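# Eject pipette tip into bin, re-hang pipette

## Task

Remove the used tip from the pipette, using the tip-ejector button beside the plunger, and get it into the waste bin. The tip may be released to drop only after at least half its length is already below the bin's rim; releasing it higher is an immediate failure. The bin must stay upright. The tip must not touch anything except the pipette and the bin; any other contact is an immediate failure. Afterwards, return the pipette to its rack, hanging by its finger rest, upright and at its original hanging height. At the end everything must stay in place without the robot holding it, and nothing may be put or knocked off the table.

## Robot and tools

ROBOT. One six-joint UR-style arm carrying a 16-motor, four-digit right hand (index, middle, ring, thumb). There is only one arm, so every command controls it alone. Rubber caps on the digit tips grip well; the rest of the hand is slippery. A fixed mast beside the wrist on the palm side can collide with things: in hand axes it spans x +0.05 to +0.10, z -0.16 to -0.11, y up to +0.06 m.

FRAMES. Scene frame: origin on the table directly under the arm base, +z up, +y to the left when facing +x. Results report the hand point in this frame (end_effector_position in m, end_effector_quat_wxyz, velocities in m/s and rad/s); the printed position can be slightly off, more at long reach. The hand point sits where thumb tip meets index and middle tips. Hand axes: +z along straightened fingers toward the tips, +x across the palm away from the thumb, +y out of the palm face (the face is at y = -0.062). Straight fingers: knuckle hinges at z = -0.017, tips 0.139 m beyond; bending moves tips toward +y.

ROW FORMAT (shared by execute_actions and move): 24 numbers, each in [-1, 1]. First six: dx, dy, dz, rx, ry, rz, an offset of the hand point from its measured pose at the start of the action (for the first action of a call, the last pose reported), expressed in hand axes; 1.0 equals 0.6 m or 180 degrees; rx, ry, rz form one rotation vector. Every row is relative to that start pose, not to the previous row. Next sixteen: absolute hinge goals, each scaled linearly between the hinge's two stops, in this order: index_mcp, index_abd, index_pip, index_dip, middle_mcp, middle_abd, middle_pip, middle_dip, ring_mcp, ring_abd, ring_pip, ring_dip, thumb_cmc, thumb_axl, thumb_mcp, thumb_ipl. Last two: current_limit (-1 = 0 mA up to +1 = 550 mA, floor 11 mA) and speed (set-point rate (speed+1)/2 of 5.9 rad/s). Both persist once written; initial values +0.4 and -0.6. Low current also slows a hinge and may leave a finger unable to lift.
Hinge meanings (degrees at +1, at -1; straight value): fingers' _mcp bends at the knuckle toward the palm as the number falls (-18, +128; +0.75); _abd swings the finger sideways away from the thumb (-60, +60; 0.00); _pip middle joint (-29, +108; +0.58); _dip tip joint (-21, +117; +0.70). thumb_cmc swings the thumb from beside the palm to in front of it (-20, +120; +0.71); thumb_axl rolls it about its length (-27, +140; +0.68); thumb_mcp (-69, +109; +0.23) and thumb_ipl (-77, +108; +0.17) bend it, toward +z when thumb_axl is straight, or in the cmc swing direction when thumb_axl is near -0.40.

TOOLS.
execute_actions(actions): a list of actions run in sequence; each action is a table of up to 15 rows, one per 1/30 s step, totalling 15 steps (0.5 s); a short table repeats its final row. An empty list only returns state and images. Each step the commanded pose is clipped to within 100 mm and 16 degrees of the measured pose, so a large offset needs several actions; position wins over orientation if both cannot be met. Arm motion lags commands by about 0.17 s.
move(target, speed, stop_force, blocking): target is one row as above, offset from the pose in the latest result that shows one; the hand point follows a straight path there, turning the short way. speed is m/s, 0.002 to 0.5 (default 0.25); rotation is capped at twice that in rad/s; paths last 0.5 to 10 s. stop_force, in N (9 to 40, not before 0.2 s of scene time), ends the path when wrist force against the motion rises by that much; only use it slowly and on non-rotating moves, and leave it out when backing away from a contact. The arm is stiff: aiming even slightly past a firm surface without stop_force risks a fault. blocking=false returns after 0.5 s (not with stop_force); then use wait(0) or stop before new rows. The result adds a move: line (done, off_target, moving, held, fault, contact) plus limits flags (paced = pose clipped; held = some steps blocked) and distance to target.
wait(seconds): 0 to 10, lets the scene run holding the last command.
stop(): brakes a running move.
zoom_image(camera, region): camera is cam_head_left, cam_head_right, cam_high, cam_low or cam_wrist (all 504x504); region [x0, y0, x1, y1] in pixels, at most 504 by 504.
read_manual(section): licence texts only.
finished_scene(scene): ends the current scene; irreversible.

RESULT LINES. Hand target: where the controller is driving now. pose unreachable: clearance check altered or blocked the command. Per motor, in the order above: hand_goal, hand_measured, hand_current_ma (positive pushes toward -1), hand_state (moving, goal, blocked, overload). Wrist force / Wrist torque in hand axes, pointing from a touched surface back into the arm; noisy (about 2.4 N), offset up to about 4 N, saturating near 50 N; no reading at start is normal. Camera calibration lines may update per scene.

AVOID. Contact torques at joint limits (pan, lift, elbow 130 N m; wrists 24.3 N m, held weight included) or 150 N external force cause a 10 s stop and skip the rest of the call. A motor at 495 mA or more for 5 s shuts down for 10 s. Arm motors warn at 70 °C (MOTOR HOT) and brake at 85 °C. After any HAND FAULT or fault stop, later calls in that reply are skipped. Move gently near objects, never drop the tip from above half-below the rim, keep the tip clear of everything but pipette and bin, keep the bin upright, keep everything on the table, and leave the pipette hanging by itself before finishing. Loose objects may occasionally be nudged by outside disturbances.

Each tool is called after "Call:" in YAML: its name, and indented under it one key for each argument.

## Session

Call:
execute_actions:
  actions: []

Scene clock: 0.00 s.
end_effector_position=(+0.2144, -0.4267, +0.2181) hand_goal=(+0.754, +0.000, +0.576, +0.696, +0.754, +0.000, +0.576, +0.696, +0.754, +0.000, +0.576, +0.696, +0.714, +0.678, +0.226, +0.168) hand_measured=(+0.754, +0.000, +0.576, +0.696, +0.754, +0.000, +0.576, +0.696, +0.754, +0.000, +0.576, +0.696, +0.714, +0.678, +0.226, +0.168) hand_current_ma=(+0, +0, +0, +0, +0, +0, +0, +0, +0, +0, +0, +0, +0, +0, +0, +0) hand_state=(goal, goal, goal, goal, goal, goal, goal, goal, goal, goal, goal, goal, goal, goal, goal, goal) hand_current_limit=0.40 hand_speed=-0.60 end_effector_quat_wxyz=(+0.692, -0.062, -0.718, -0.046) end_effector_velocity=(-0.000, +0.000, -0.000) end_effector_angular_velocity=(+0.001, +0.000, -0.000)
Joint positions: [-1.069 -0.696  1.179 -0.547 -2.517 -1.604]
Joint velocities: [-0.     0.001  0.    -0.     0.    -0.001]
Wrist force (N, on the end effector, along its own x y z axes, offset not removed): no reading
Wrist torque (N m, same axes, about the end effector's origin, offset not removed): no reading
Hand target: +0.214, -0.427, +0.218; +0.692, -0.062, -0.718, -0.046

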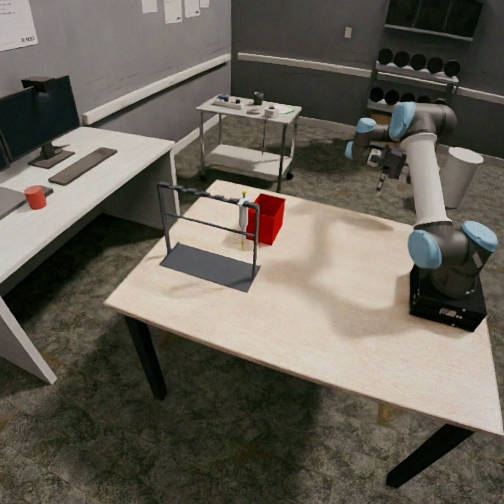

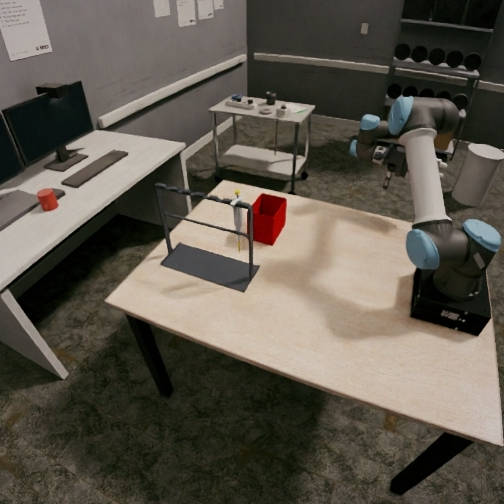

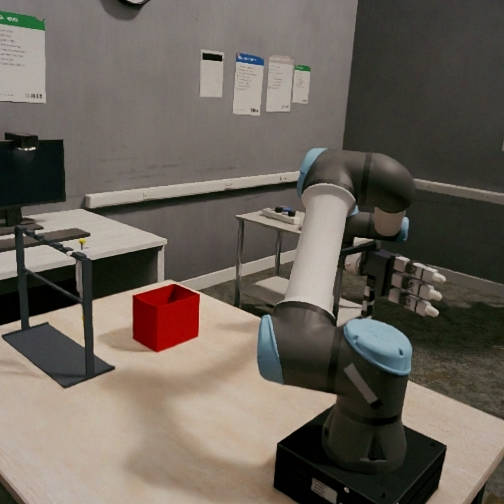

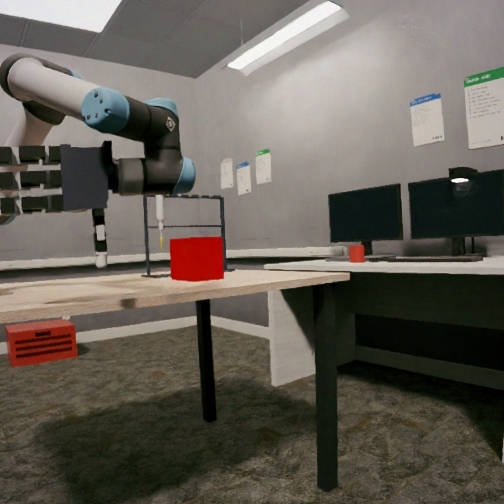

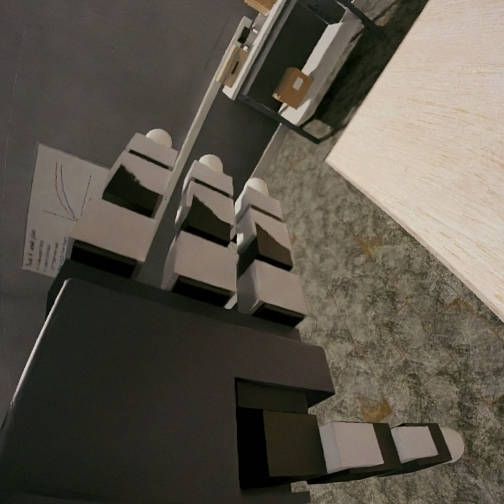

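Call:
zoom_image:
  camera: "cam_head_left"
  region: [150, 170, 300, 300]

Call:
zoom_image:
  camera: "cam_low"
  region: [130, 180, 240, 290]

Call:
zoom_image:
  camera: "cam_high"
  region: [0, 210, 210, 400]

Call:
zoom_image:
  camera: "cam_head_right"
  region: [200, 180, 300, 260]

Region (150, 170, 300, 300) of cam_head_left's 504x504 image, scaled by 3.360, with more detail than that image has; it fills the top 437 rows of this view, and the rest is white.

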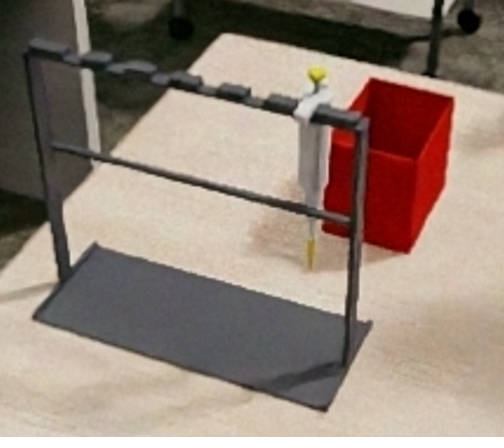

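Region (130, 180, 240, 290) of cam_low's 504x504 image, scaled by 4.582, with more detail than that image has.

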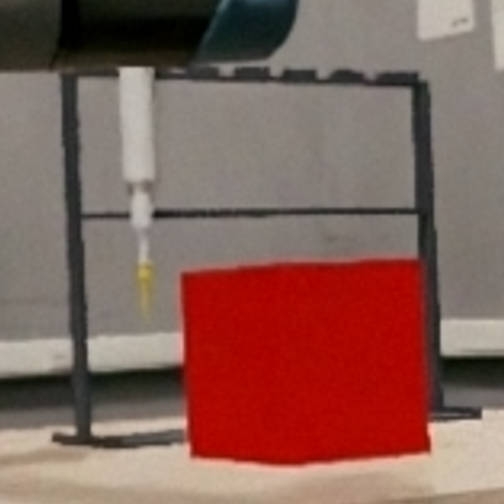

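Region (0, 210, 210, 400) of cam_high's 504x504 image, scaled by 2.400, with more detail than that image has; it fills the top 456 rows of this view, and the rest is white.

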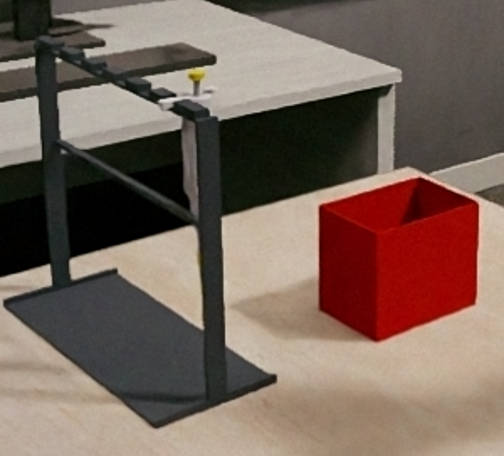

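Region (200, 180, 300, 260) of cam_head_right's 504x504 image, scaled by 5.040, with more detail than that image has; it fills the top 403 rows of this view, and the rest is white.

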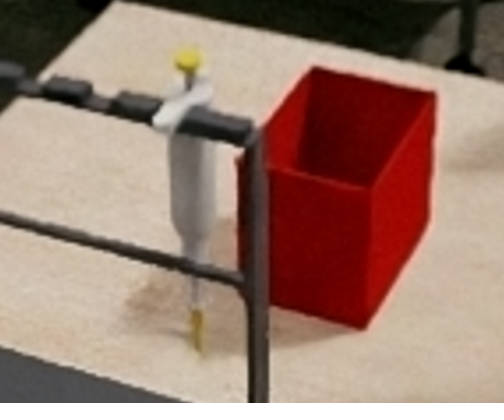

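Call:
move:
  target: [0.1,0,0,0.5,0,0,0.754,0,0.576,0.696,0.754,0,0.576,0.696,0.754,0,0.576,0.696,0.714,0.678,0.226,0.168,0.4,-0.6]
  speed: 0.4

Call:
move:
  target: [0,0,0,0.5,0,0,0.754,0,0.576,0.696,0.754,0,0.576,0.696,0.754,0,0.576,0.696,0.714,0.678,0.226,0.168,0.4,-0.6]
  speed: 0.4

Call:
move:
  target: [0,0,0,0,0,0.5,0.754,0,0.576,0.696,0.754,0,0.576,0.696,0.754,0,0.576,0.696,0.714,0.678,0.226,0.168,0.4,-0.6]
  speed: 0.4

Call:
move:
  target: [0,0,0,0,0,0.5,0.754,0,0.576,0.696,0.754,0,0.576,0.696,0.754,0,0.576,0.696,0.714,0.678,0.226,0.168,0.4,-0.6]
  speed: 0.4

Scene clock: 14.20 s.
end_effector_position=(+0.2149, -0.4264, +0.2274) hand_goal=(+0.754, +0.000, +0.576, +0.696, +0.754, +0.000, +0.576, +0.696, +0.754, +0.000, +0.576, +0.696, +0.714, +0.678, +0.226, +0.168) hand_measured=(+0.754, +0.004, +0.576, +0.696, +0.754, +0.004, +0.576, +0.696, +0.754, +0.004, +0.576, +0.696, +0.712, +0.678, +0.226, +0.168) hand_current_ma=(-1, +15, +4, +0, -1, +16, +4, +0, -1, +17, +4, +0, -6, -5, +0, -1) hand_state=(goal, goal, goal, goal, goal, goal, goal, goal, goal, goal, goal, goal, goal, goal, goal, goal) hand_current_limit=0.40 hand_speed=-0.60 end_effector_quat_wxyz=(+0.696, +0.020, -0.717, +0.039) end_effector_velocity=(-0.000, -0.000, +0.001) end_effector_angular_velocity=(-0.001, -0.001, -0.000)
Joint positions: [-1.    -0.764  1.287 -0.587 -2.684 -1.601]
Joint velocities: [-0.    -0.001 -0.     0.    -0.    -0.   ]
Wrist force (N, on the end effector, along its own x y z axes, offset not removed): [3.2 -2.3 1.4]
Wrist torque (N m, same axes, about the end effector's origin, offset not removed): [-0.57 -0.54 0.25]
Hand target: +0.215, -0.426, +0.227; +0.696, +0.020, -0.717, +0.039
Off the commanded pose: 0.051 m, 76 deg; orientation clipped at the last step of the last action.
move: held; limits=paced,held; held on 55 of 70 steps, including the last
pose unreachable: on one or more control steps of this call, first in action 0 (counted from 0), an arm could not follow its commanded pose, so it was not sent that pose on those steps. On the call's last step it was still not sent that pose. It may still have moved: this result reports where it is.
cause: the commanded pose would bring two parts of the arm too close to each other (joints 4 (wrist 1) to 6 (wrist 3) lie between them).
camera_calibration (this result's frames):
cam_wrist: T_world_to_cam=[[0.0914786, 0.491177, -0.866243, 0.412422], [0.744534, -0.611405, -0.268053, -0.399159], [-0.661287, -0.620426, -0.421629, 0.0981488], [0, 0, 0, 1]] pos_world=[0.324364, -0.385726, 0.291644]

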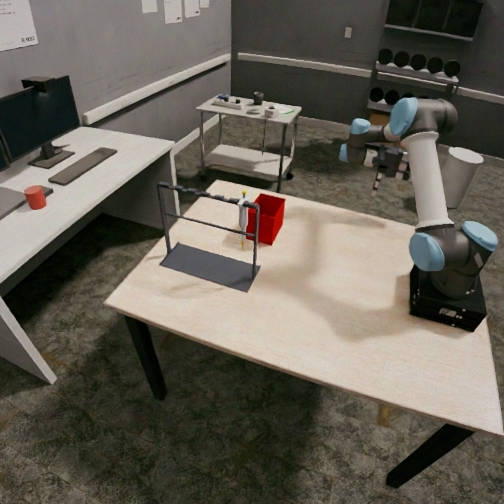

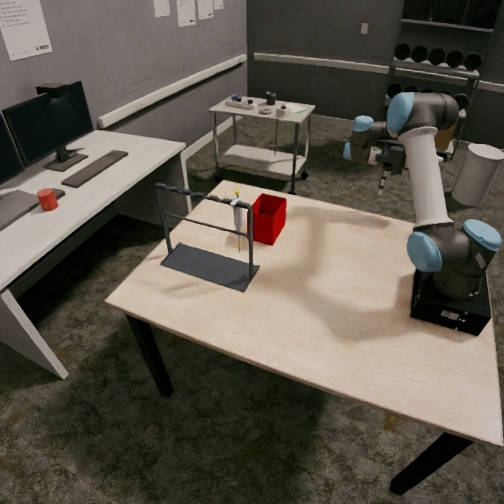

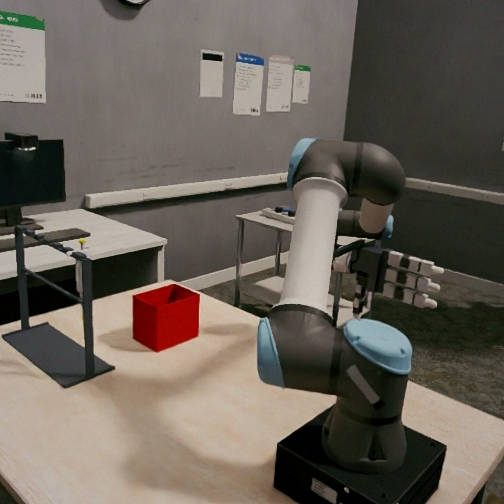

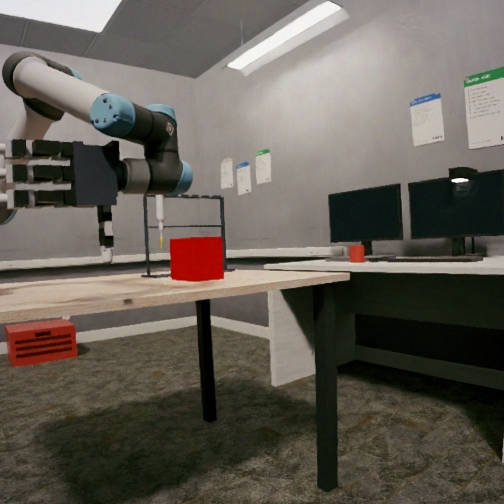

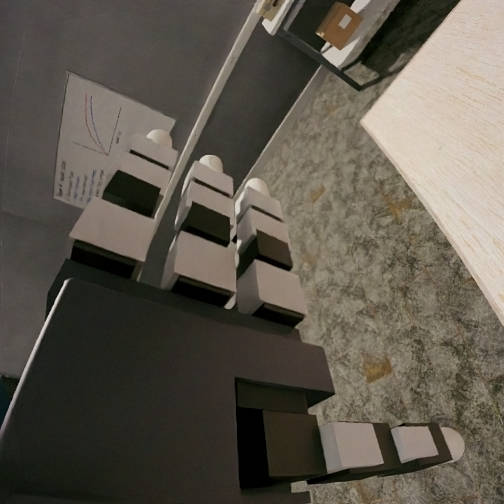

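Scene clock: 16.53 s.
end_effector_position=(+0.2149, -0.4265, +0.2274) hand_goal=(+0.754, +0.000, +0.576, +0.696, +0.754, +0.000, +0.576, +0.696, +0.754, +0.000, +0.576, +0.696, +0.714, +0.678, +0.226, +0.168) hand_measured=(+0.754, +0.004, +0.576, +0.696, +0.754, +0.004, +0.576, +0.696, +0.754, +0.004, +0.576, +0.696, +0.712, +0.678, +0.226, +0.168) hand_current_ma=(-1, +15, +4, +0, -1, +16, +4, +0, -1, +17, +4, +0, -6, -5, +0, -1) hand_state=(goal, goal, goal, goal, goal, goal, goal, goal, goal, goal, goal, goal, goal, goal, goal, goal) hand_current_limit=0.40 hand_speed=-0.60 end_effector_quat_wxyz=(+0.696, +0.021, -0.717, +0.041) end_effector_velocity=(-0.000, -0.000, +0.001) end_effector_angular_velocity=(-0.001, -0.001, -0.001)
Joint positions: [-0.999 -0.765  1.289 -0.588 -2.687 -1.601]
Joint velocities: [-0.001 -0.001  0.    -0.     0.     0.   ]
Wrist force (N, on the end effector, along its own x y z axes, offset not removed): [0.0 -4.7 0.3]
Wrist torque (N m, same axes, about the end effector's origin, offset not removed): [-0.57 0.02 -0.14]
Hand target: +0.215, -0.426, +0.227; +0.696, +0.021, -0.717, +0.041
Off the commanded pose: 0.000 m, 90 deg; orientation clipped at the last step of the last action.
move: held; limits=paced,held; held on 64 of 70 steps, including the last
pose unreachable: on one or more control steps of this call, first in action 0 (counted from 0), an arm could not follow its commanded pose, so it was not sent that pose on those steps. On the call's last step it was still not sent that pose. It may still have moved: this result reports where it is.
cause: the commanded pose would bring two parts of the arm too close to each other (joints 4 (wrist 1) to 6 (wrist 3) lie between them).
camera_calibration (this result's frames):
cam_wrist: T_world_to_cam=[[0.0892189, 0.491564, -0.866259, 0.413111], [0.747011, -0.608293, -0.268242, -0.398342], [-0.658798, -0.623173, -0.421475, 0.0963674], [0, 0, 0, 1]] pos_world=[0.324195, -0.385325, 0.291625]

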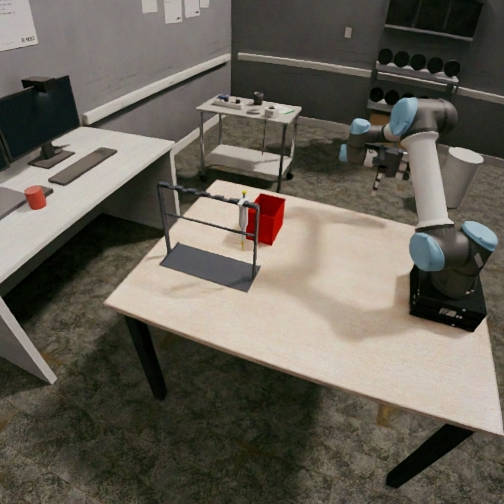

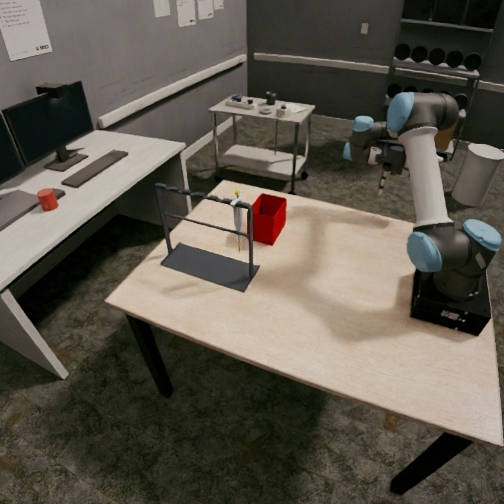

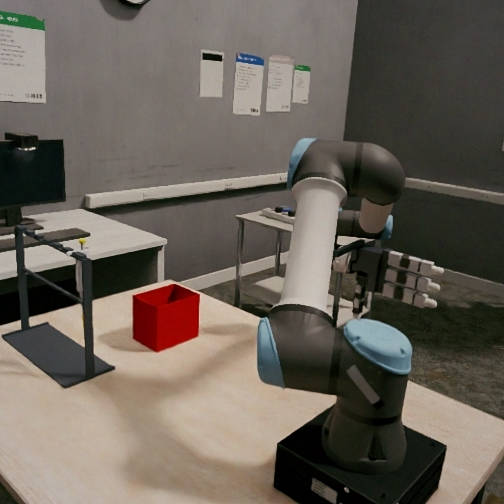

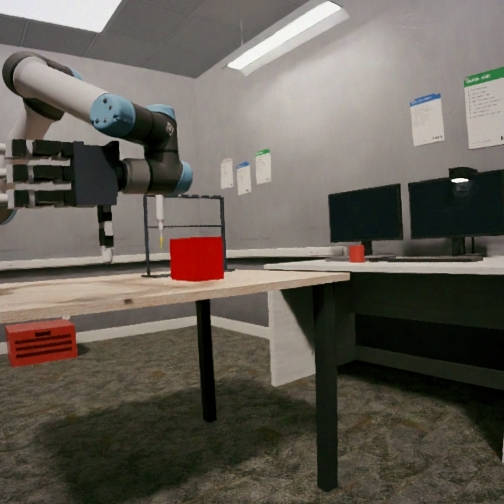

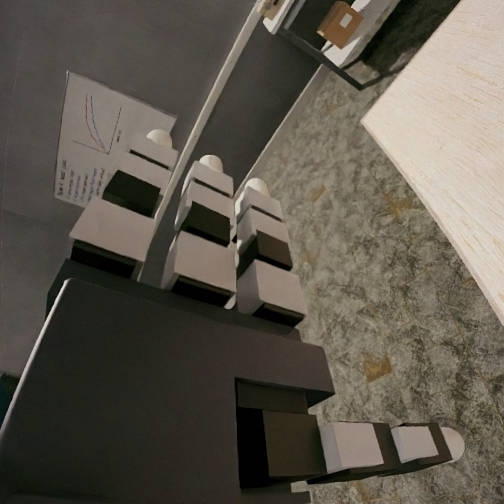

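Scene clock: 23.67 s.
end_effector_position=(+0.2148, -0.4267, +0.2280) hand_goal=(+0.754, +0.000, +0.576, +0.696, +0.754, +0.000, +0.576, +0.696, +0.754, +0.000, +0.576, +0.696, +0.714, +0.678, +0.226, +0.168) hand_measured=(+0.744, +0.004, +0.576, +0.696, +0.744, +0.004, +0.576, +0.696, +0.744, +0.004, +0.576, +0.696, +0.704, +0.678, +0.226, +0.168) hand_current_ma=(-57, +15, -3, +0, -52, +16, -3, +0, -58, +17, -3, +0, -51, -5, +0, -1) hand_state=(goal, goal, goal, goal, goal, goal, goal, goal, goal, goal, goal, goal, goal, goal, goal, goal) hand_current_limit=0.40 hand_speed=-0.60 end_effector_quat_wxyz=(-0.489, +0.452, +0.581, -0.467) end_effector_velocity=(-0.000, -0.000, +0.000) end_effector_angular_velocity=(-0.148, +0.004, -0.016)
Joint positions: [-0.936 -1.043  1.562 -0.691 -2.632 -0.298]
Joint velocities: [ 0.013 -0.002  0.017  0.029  0.013  0.188]
Wrist force (N, on the end effector, along its own x y z axes, offset not removed): [1.9 1.6 3.2]
Wrist torque (N m, same axes, about the end effector's origin, offset not removed): [-0.17 -0.44 0.01]
Hand target: +0.215, -0.427, +0.228; -0.486, +0.457, +0.577, -0.472
Off the commanded pose: 0.001 m, 11 deg.
move: moving (no rest 5 s after the path's end); limits=paced
camera_calibration (this result's frames):
cam_wrist: T_world_to_cam=[[0.236242, -0.751952, -0.615433, -0.205613], [0.665947, -0.335931, 0.666082, -0.477607], [-0.707605, -0.567202, 0.421399, -0.0613144], [0, 0, 0, 1]] pos_world=[0.323249, -0.349832, 0.217422]

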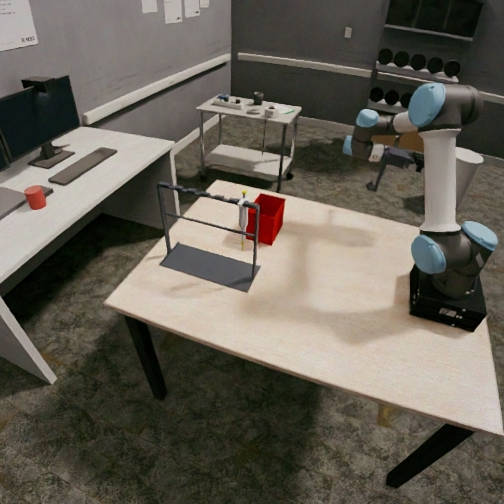

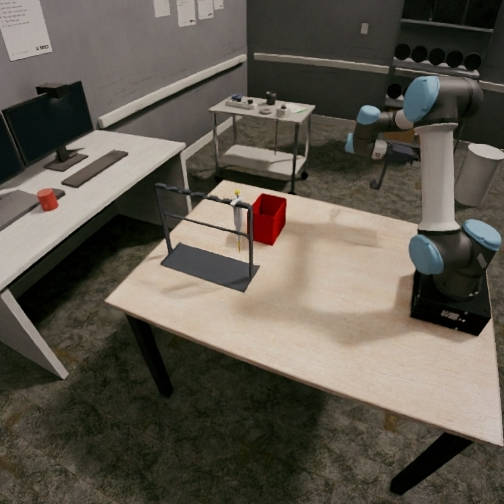

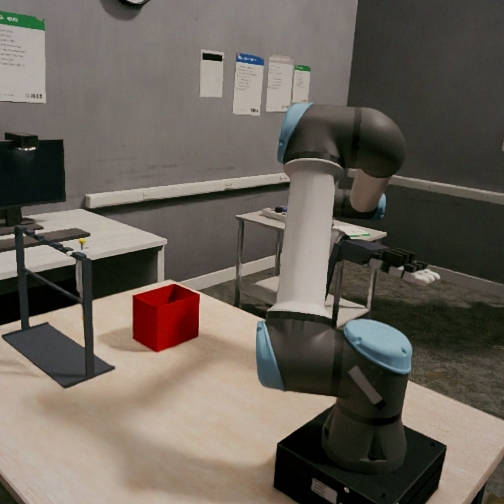

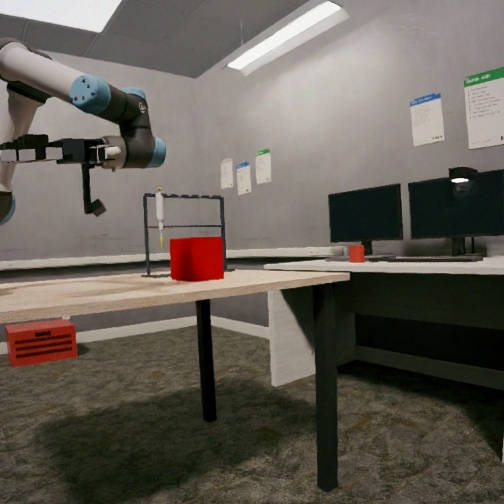

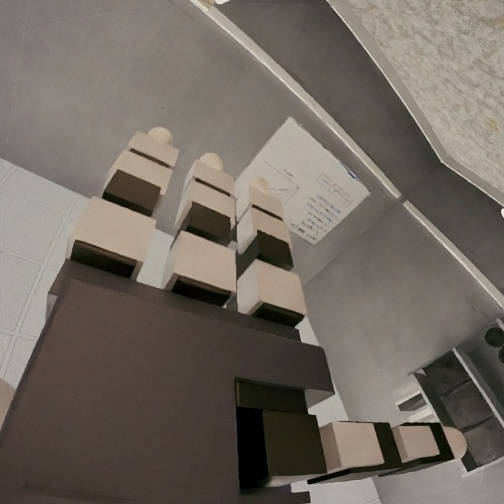

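Scene clock: 26.00 s.
end_effector_position=(+0.2148, -0.4259, +0.2281) hand_goal=(+0.754, +0.000, +0.576, +0.696, +0.754, +0.000, +0.576, +0.696, +0.754, +0.000, +0.576, +0.696, +0.714, +0.678, +0.226, +0.168) hand_measured=(+0.742, +0.000, +0.576, +0.696, +0.744, +0.000, +0.576, +0.696, +0.742, +0.000, +0.576, +0.696, +0.704, +0.678, +0.226, +0.168) hand_current_ma=(-61, -2, -4, +0, -56, -3, -4, +0, -65, -3, -4, +0, -51, -5, -1, -1) hand_state=(goal, goal, goal, goal, goal, goal, goal, goal, goal, goal, goal, goal, goal, goal, goal, goal) hand_current_limit=0.40 hand_speed=-0.60 end_effector_quat_wxyz=(-0.304, +0.622, +0.398, -0.601) end_effector_velocity=(+0.000, +0.000, +0.000) end_effector_angular_velocity=(-0.001, -0.000, +0.001)
Joint positions: [-0.885 -1.09   1.711 -0.793 -2.581  0.387]
Joint velocities: [ 0.001 -0.     0.    -0.    -0.     0.001]
Wrist force (N, on the end effector, along its own x y z axes, offset not removed): [-1.4 -2.0 0.1]
Wrist torque (N m, same axes, about the end effector's origin, offset not removed): [-0.28 0.01 -0.35]
Hand target: +0.215, -0.426, +0.228; -0.304, +0.622, +0.398, -0.601
Off the commanded pose: 0.001 m, 51 deg; orientation clipped at the last step of the last action.
move: held; limits=paced,held; held on 38 of 70 steps, including the last
pose unreachable: on one or more control steps of this call, first in action 0 (counted from 0), an arm could not follow its commanded pose, so it was not sent that pose on those steps. On the call's last step it was still not sent that pose. It may still have moved: this result reports where it is.
cause: the commanded pose would bring two parts of the arm too close to each other (joints 4 (wrist 1) to 6 (wrist 3) lie between them).
camera_calibration (this result's frames):
cam_wrist: T_world_to_cam=[[0.206881, -0.978324, 0.0090387, -0.437515], [0.602105, 0.134595, 0.786991, -0.290841], [-0.771149, -0.157371, 0.616899, 0.0825936], [0, 0, 0, 1]] pos_world=[0.329322, -0.375888, 0.181892]

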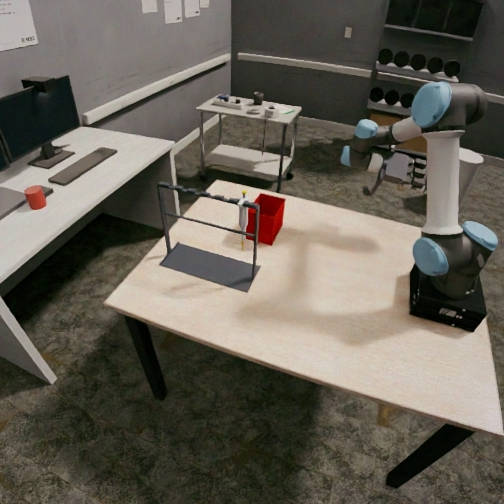

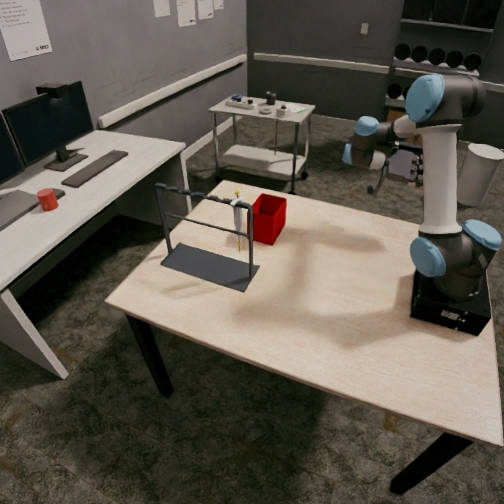

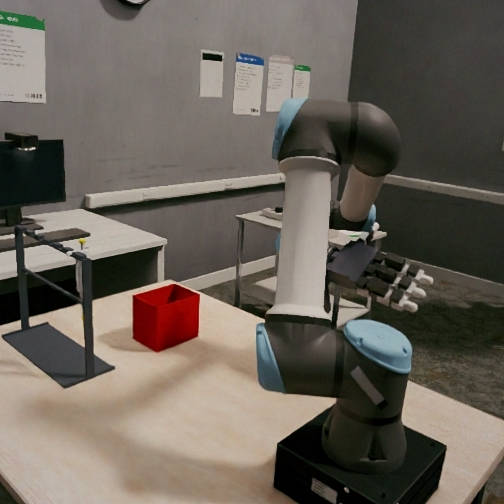

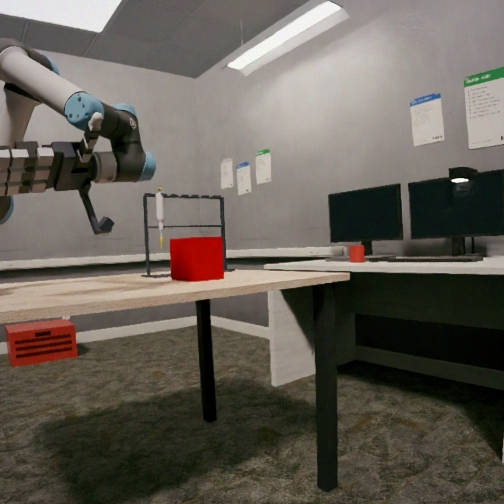

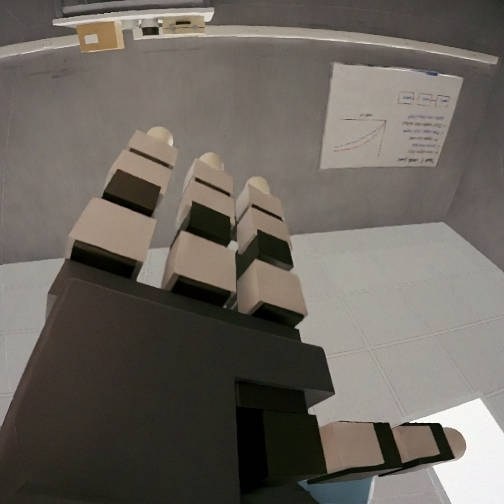

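Call:
move:
  target: [0,0,0,0.253,0.428,0.045,0.754,0,0.576,0.696,0.754,0,0.576,0.696,0.754,0,0.576,0.696,0.714,0.678,0.226,0.168,0.4,-0.6]
  speed: 0.4

Call:
move:
  target: [0,0,0,0.253,0.428,0.045,0.754,0,0.576,0.696,0.754,0,0.576,0.696,0.754,0,0.576,0.696,0.714,0.678,0.226,0.168,0.4,-0.6]
  speed: 0.4

Scene clock: 34.10 s.
end_effector_position=(+0.2145, -0.4258, +0.2281) hand_goal=(+0.754, +0.000, +0.576, +0.696, +0.754, +0.000, +0.576, +0.696, +0.754, +0.000, +0.576, +0.696, +0.714, +0.678, +0.226, +0.168) hand_measured=(+0.742, +0.000, +0.576, +0.696, +0.744, +0.000, +0.576, +0.696, +0.742, +0.000, +0.576, +0.696, +0.704, +0.678, +0.226, +0.168) hand_current_ma=(-61, -2, -4, +0, -56, -3, -4, +0, -65, -3, -4, +0, -51, -5, -1, -1) hand_state=(goal, goal, goal, goal, goal, goal, goal, goal, goal, goal, goal, goal, goal, goal, goal, goal) hand_current_limit=0.40 hand_speed=-0.60 end_effector_quat_wxyz=(-0.641, +0.721, -0.157, -0.212) end_effector_velocity=(-0.000, +0.000, +0.000) end_effector_angular_velocity=(-0.001, +0.000, -0.008)
Joint positions: [-1.292 -0.726  1.072 -0.435 -1.428  0.547]
Joint velocities: [-0.003 -0.001  0.001 -0.001  0.006  0.001]
Wrist force (N, on the end effector, along its own x y z axes, offset not removed): [1.7 1.8 0.6]
Wrist torque (N m, same axes, about the end effector's origin, offset not removed): [0.17 -0.36 0.04]
Hand target: +0.214, -0.426, +0.228; -0.641, +0.721, -0.157, -0.211
Off the commanded pose: 0.000 m, 0 deg.
move: done; limits=paced
camera_calibration (this result's frames):
cam_wrist: T_world_to_cam=[[-0.977656, -0.210061, 0.00799766, 0.144113], [0.136316, -0.604555, 0.784813, -0.505033], [-0.160023, 0.768367, 0.619681, 0.344861], [0, 0, 0, 1]] pos_world=[0.264923, -0.540028, 0.1815]

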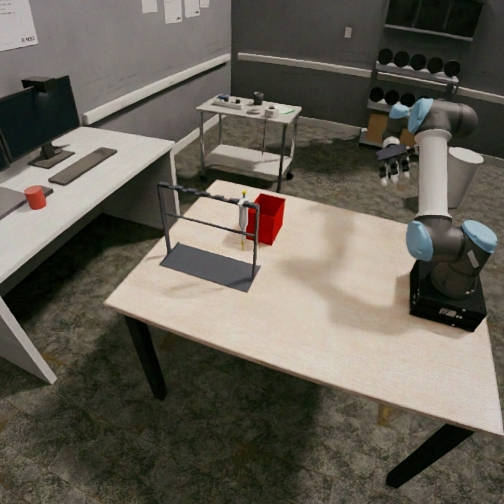

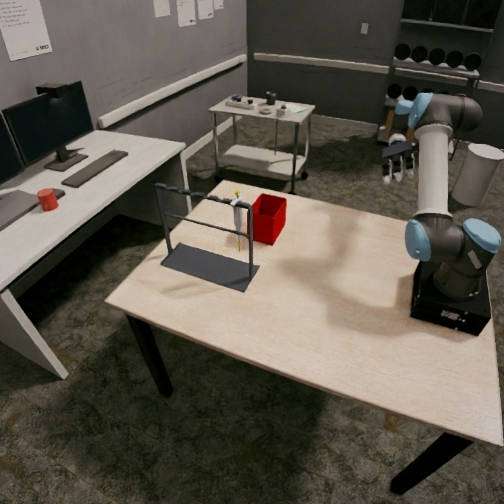

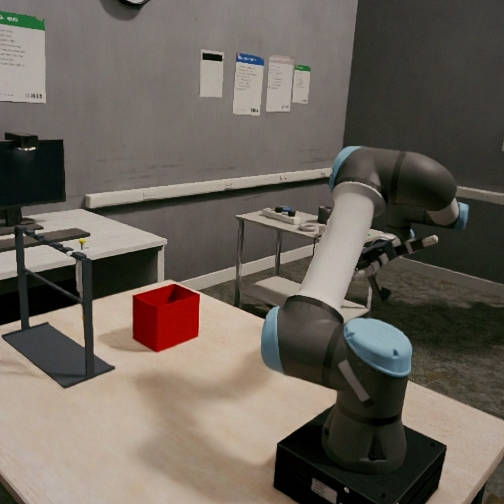

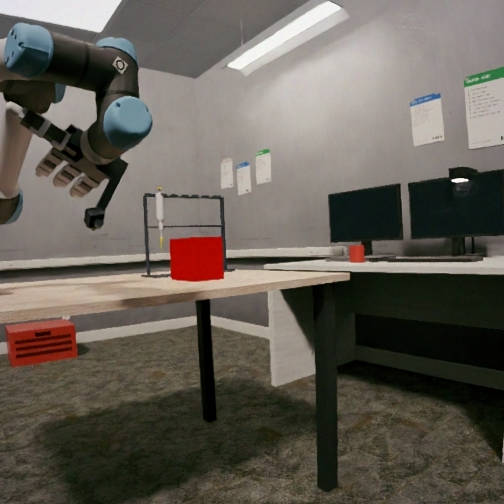

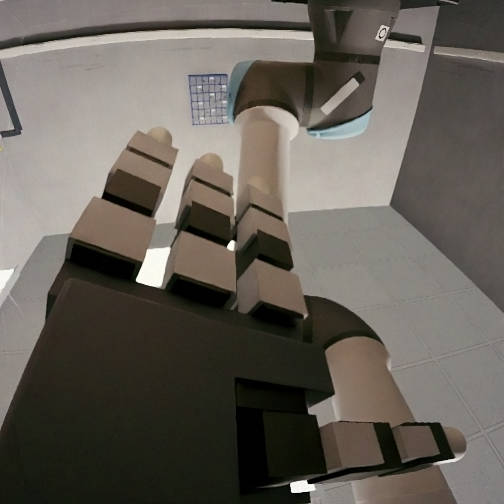

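Scene clock: 36.63 s.
end_effector_position=(+0.2145, -0.4258, +0.2281) hand_goal=(+0.754, +0.000, +0.576, +0.696, +0.754, +0.000, +0.576, +0.696, +0.754, +0.000, +0.576, +0.696, +0.714, +0.678, +0.226, +0.168) hand_measured=(+0.742, +0.000, +0.576, +0.696, +0.744, +0.000, +0.576, +0.696, +0.742, +0.000, +0.576, +0.696, +0.704, +0.678, +0.226, +0.168) hand_current_ma=(-61, -2, -4, +0, -56, -3, -4, +0, -65, -3, -4, +0, -51, -5, -1, -1) hand_state=(goal, goal, goal, goal, goal, goal, goal, goal, goal, goal, goal, goal, goal, goal, goal, goal) hand_current_limit=0.40 hand_speed=-0.60 end_effector_quat_wxyz=(+0.605, -0.399, +0.620, -0.302) end_effector_velocity=(+0.000, +0.000, -0.000) end_effector_angular_velocity=(-0.000, +0.005, -0.007)
Joint positions: [-1.805 -1.171  1.846 -0.914 -0.382  0.76 ]
Joint velocities: [-0.001 -0.007  0.009 -0.019  0.004  0.017]
Wrist force (N, on the end effector, along its own x y z axes, offset not removed): [3.2 -0.7 2.6]
Wrist torque (N m, same axes, about the end effector's origin, offset not removed): [-0.08 -0.61 0.21]
Hand target: +0.214, -0.426, +0.228; +0.604, -0.398, +0.620, -0.302
Off the commanded pose: 0.000 m, 0 deg.
move: done
camera_calibration (this result's frames):
cam_wrist: T_world_to_cam=[[-0.213045, 0.976972, 0.0117125, 0.48471], [-0.604973, -0.141319, 0.783605, -0.148577], [0.767215, 0.159857, 0.621149, -0.113454], [0, 0, 0, 1]] pos_world=[0.100423, -0.476409, 0.181221]

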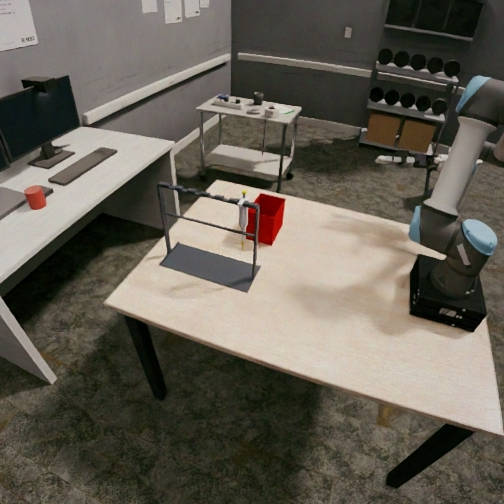

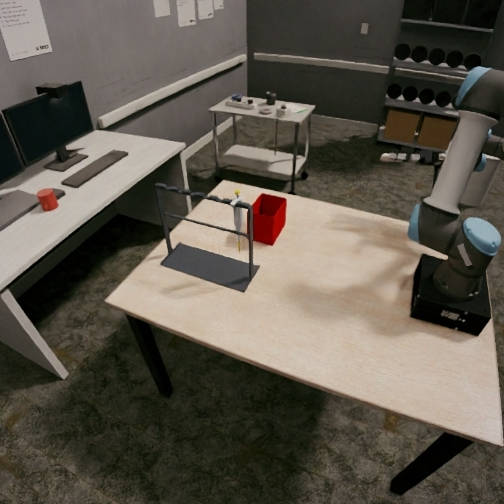

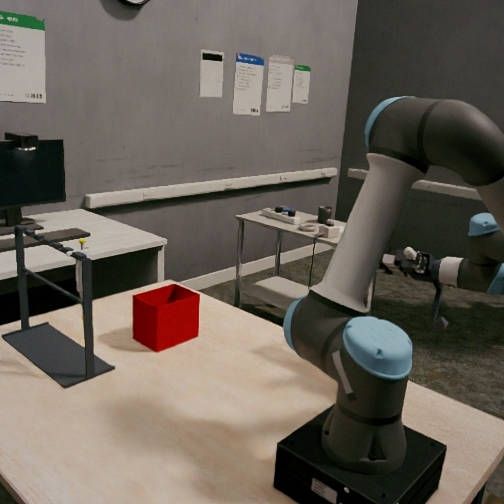

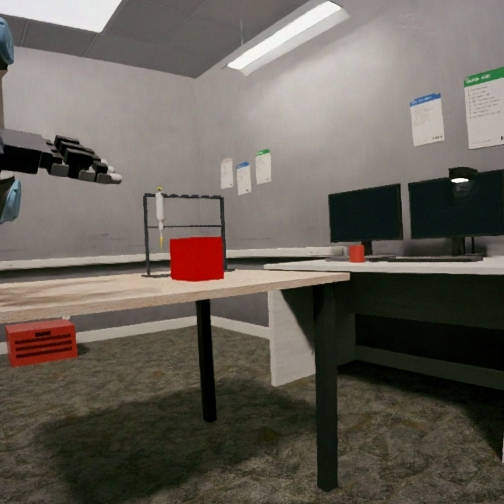

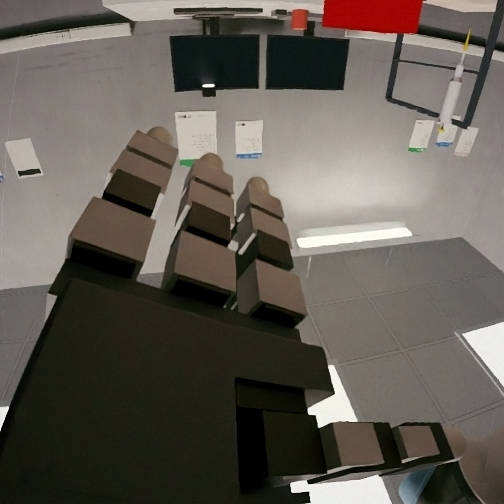

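Call:
move:
  target: [0,0,0,0.046,-0.007,0.33,0.754,0,0.576,0.696,0.754,0,0.576,0.696,0.754,0,0.576,0.696,0.714,0.678,0.226,0.168,0.4,-0.6]
  speed: 0.4

Call:
move:
  target: [-0.1,0.5,0.5,0,0,0,0.754,0,0.576,0.696,0.754,0,0.576,0.696,0.754,0,0.576,0.696,0.714,0.678,0.226,0.168,0.4,-0.6]
  speed: 0.2

Scene clock: 42.23 s.
end_effector_position=(+0.2144, -0.4260, +0.2281) hand_goal=(+0.754, +0.000, +0.576, +0.696, +0.754, +0.000, +0.576, +0.696, +0.754, +0.000, +0.576, +0.696, +0.714, +0.678, +0.226, +0.168) hand_measured=(+0.750, -0.002, +0.576, +0.696, +0.752, -0.002, +0.576, +0.696, +0.750, -0.004, +0.576, +0.696, +0.712, +0.678, +0.226, +0.168) hand_current_ma=(-16, -13, -4, +0, -15, -13, -4, +0, -17, -14, -4, +0, -12, -5, -1, -1) hand_state=(goal, goal, goal, goal, goal, goal, goal, goal, goal, goal, goal, goal, goal, goal, goal, goal) hand_current_limit=0.40 hand_speed=-0.60 end_effector_quat_wxyz=(+0.707, +0.000, +0.707, -0.001) end_effector_velocity=(-0.000, -0.000, +0.000) end_effector_angular_velocity=(+0.009, +0.010, -0.002)
Joint positions: [-1.834 -0.959  1.842 -0.884 -0.292  1.572]
Joint velocities: [-0.002 -0.009  0.012 -0.035  0.     0.041]
Wrist force (N, on the end effector, along its own x y z axes, offset not removed): [3.0 -2.2 -4.2]
Wrist torque (N m, same axes, about the end effector's origin, offset not removed): [0.19 -0.47 0.12]
Hand target: +0.214, -0.426, +0.228; +0.707, +0.000, +0.707, -0.001
Off the commanded pose: 0.000 m, 0 deg.
move: done
camera_calibration (this result's frames):
cam_wrist: T_world_to_cam=[[-0.106779, 0.50736, 0.855093, 0.0696648], [-0.683531, -0.662015, 0.307444, -0.244945], [0.722069, -0.551654, 0.417485, -0.360357], [0, 0, 0, 1]] pos_world=[0.100214, -0.396294, 0.166181]

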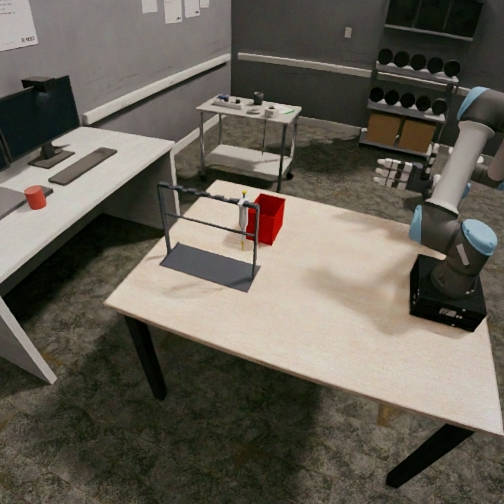

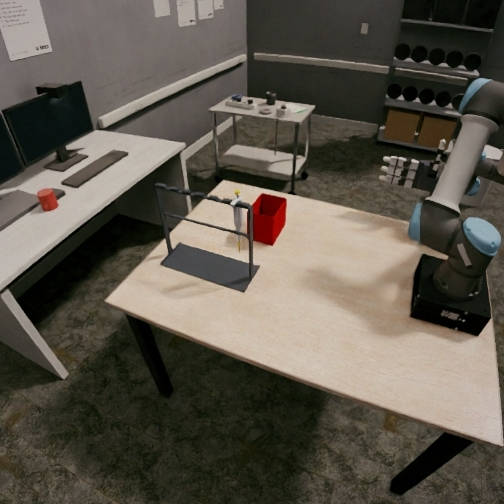

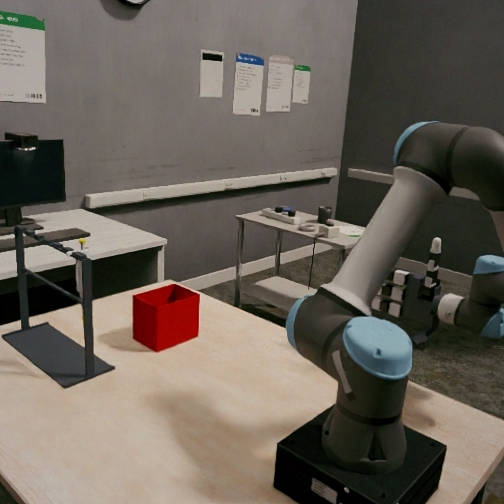

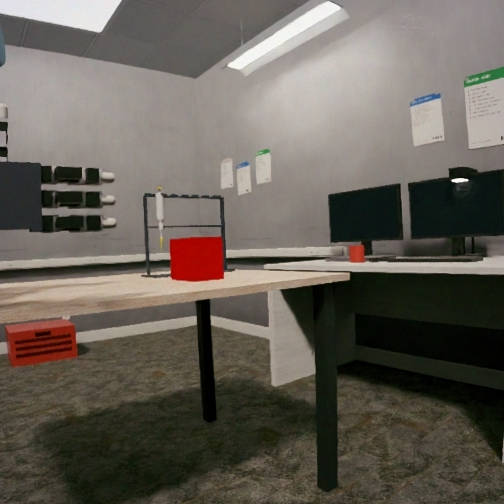

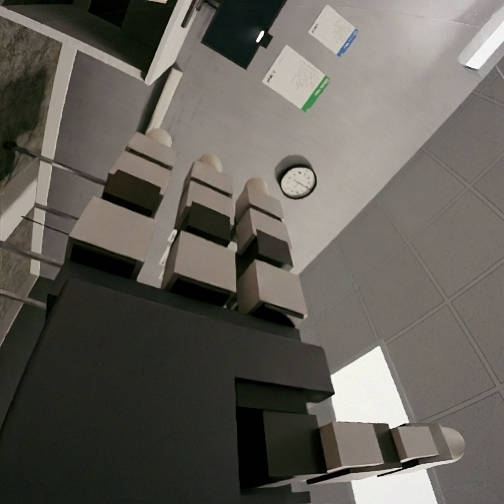

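Scene clock: 44.93 s.
end_effector_position=(+0.5151, -0.1263, +0.2873) hand_goal=(+0.754, +0.000, +0.576, +0.696, +0.754, +0.000, +0.576, +0.696, +0.754, +0.000, +0.576, +0.696, +0.714, +0.678, +0.226, +0.168) hand_measured=(+0.752, -0.002, +0.576, +0.696, +0.752, -0.002, +0.576, +0.696, +0.752, -0.004, +0.576, +0.696, +0.712, +0.678, +0.226, +0.168) hand_current_ma=(-10, -13, -4, +0, -9, -13, -4, +0, -10, -14, -4, +0, -8, -5, -1, -1) hand_state=(goal, goal, goal, goal, goal, goal, goal, goal, goal, goal, goal, goal, goal, goal, goal, goal) hand_current_limit=0.40 hand_speed=-0.60 end_effector_quat_wxyz=(+0.707, +0.000, +0.707, -0.001) end_effector_velocity=(+0.001, +0.001, -0.000) end_effector_angular_velocity=(-0.000, +0.000, +0.000)
Joint positions: [-0.991 -1.357  2.272 -0.913  0.55   1.569]
Joint velocities: [ 0.005  0.002 -0.002  0.001  0.004 -0.001]
Wrist force (N, on the end effector, along its own x y z axes, offset not removed): [0.8 0.2 -3.0]
Wrist torque (N m, same axes, about the end effector's origin, offset not removed): [0.10 -0.11 -0.19]
Hand target: +0.515, -0.126, +0.287; +0.707, +0.000, +0.707, -0.001
Off the commanded pose: 0.001 m, 0 deg.
move: done
camera_calibration (this result's frames):
cam_wrist: T_world_to_cam=[[-0.10628, 0.507425, 0.855117, -0.101208], [-0.683323, -0.662013, 0.307909, 0.140517], [0.722339, -0.551597, 0.417094, -0.436819], [0, 0, 0, 1]] pos_world=[0.400794, -0.0965684, 0.225473]

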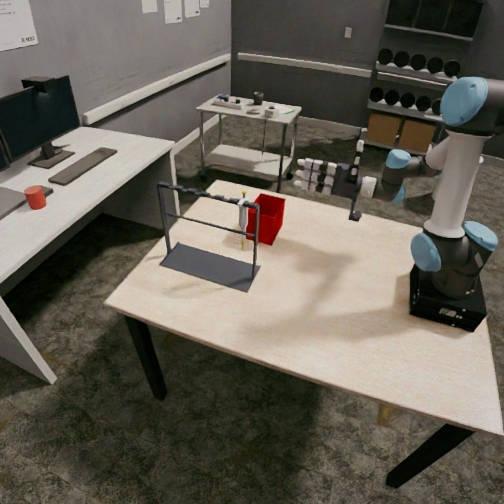

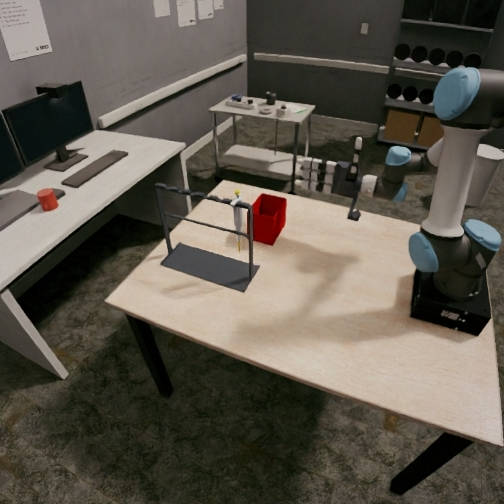

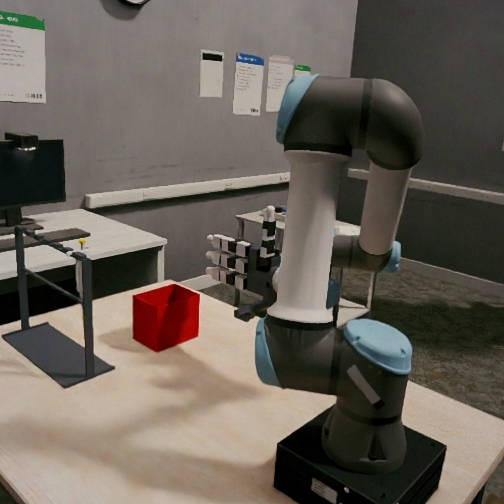

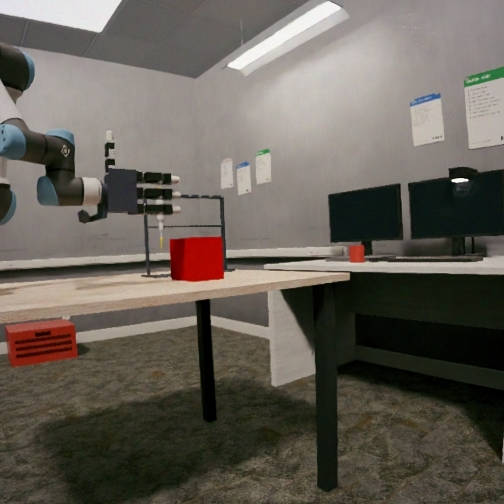

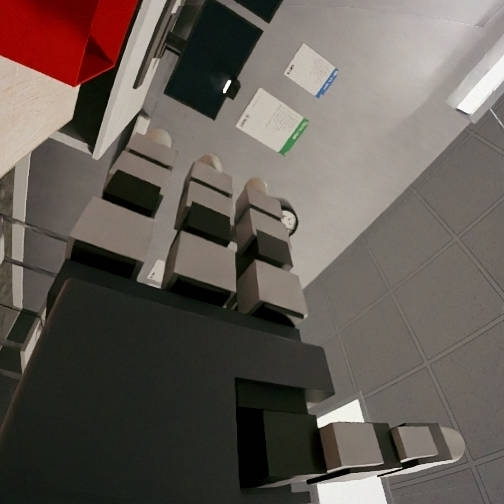

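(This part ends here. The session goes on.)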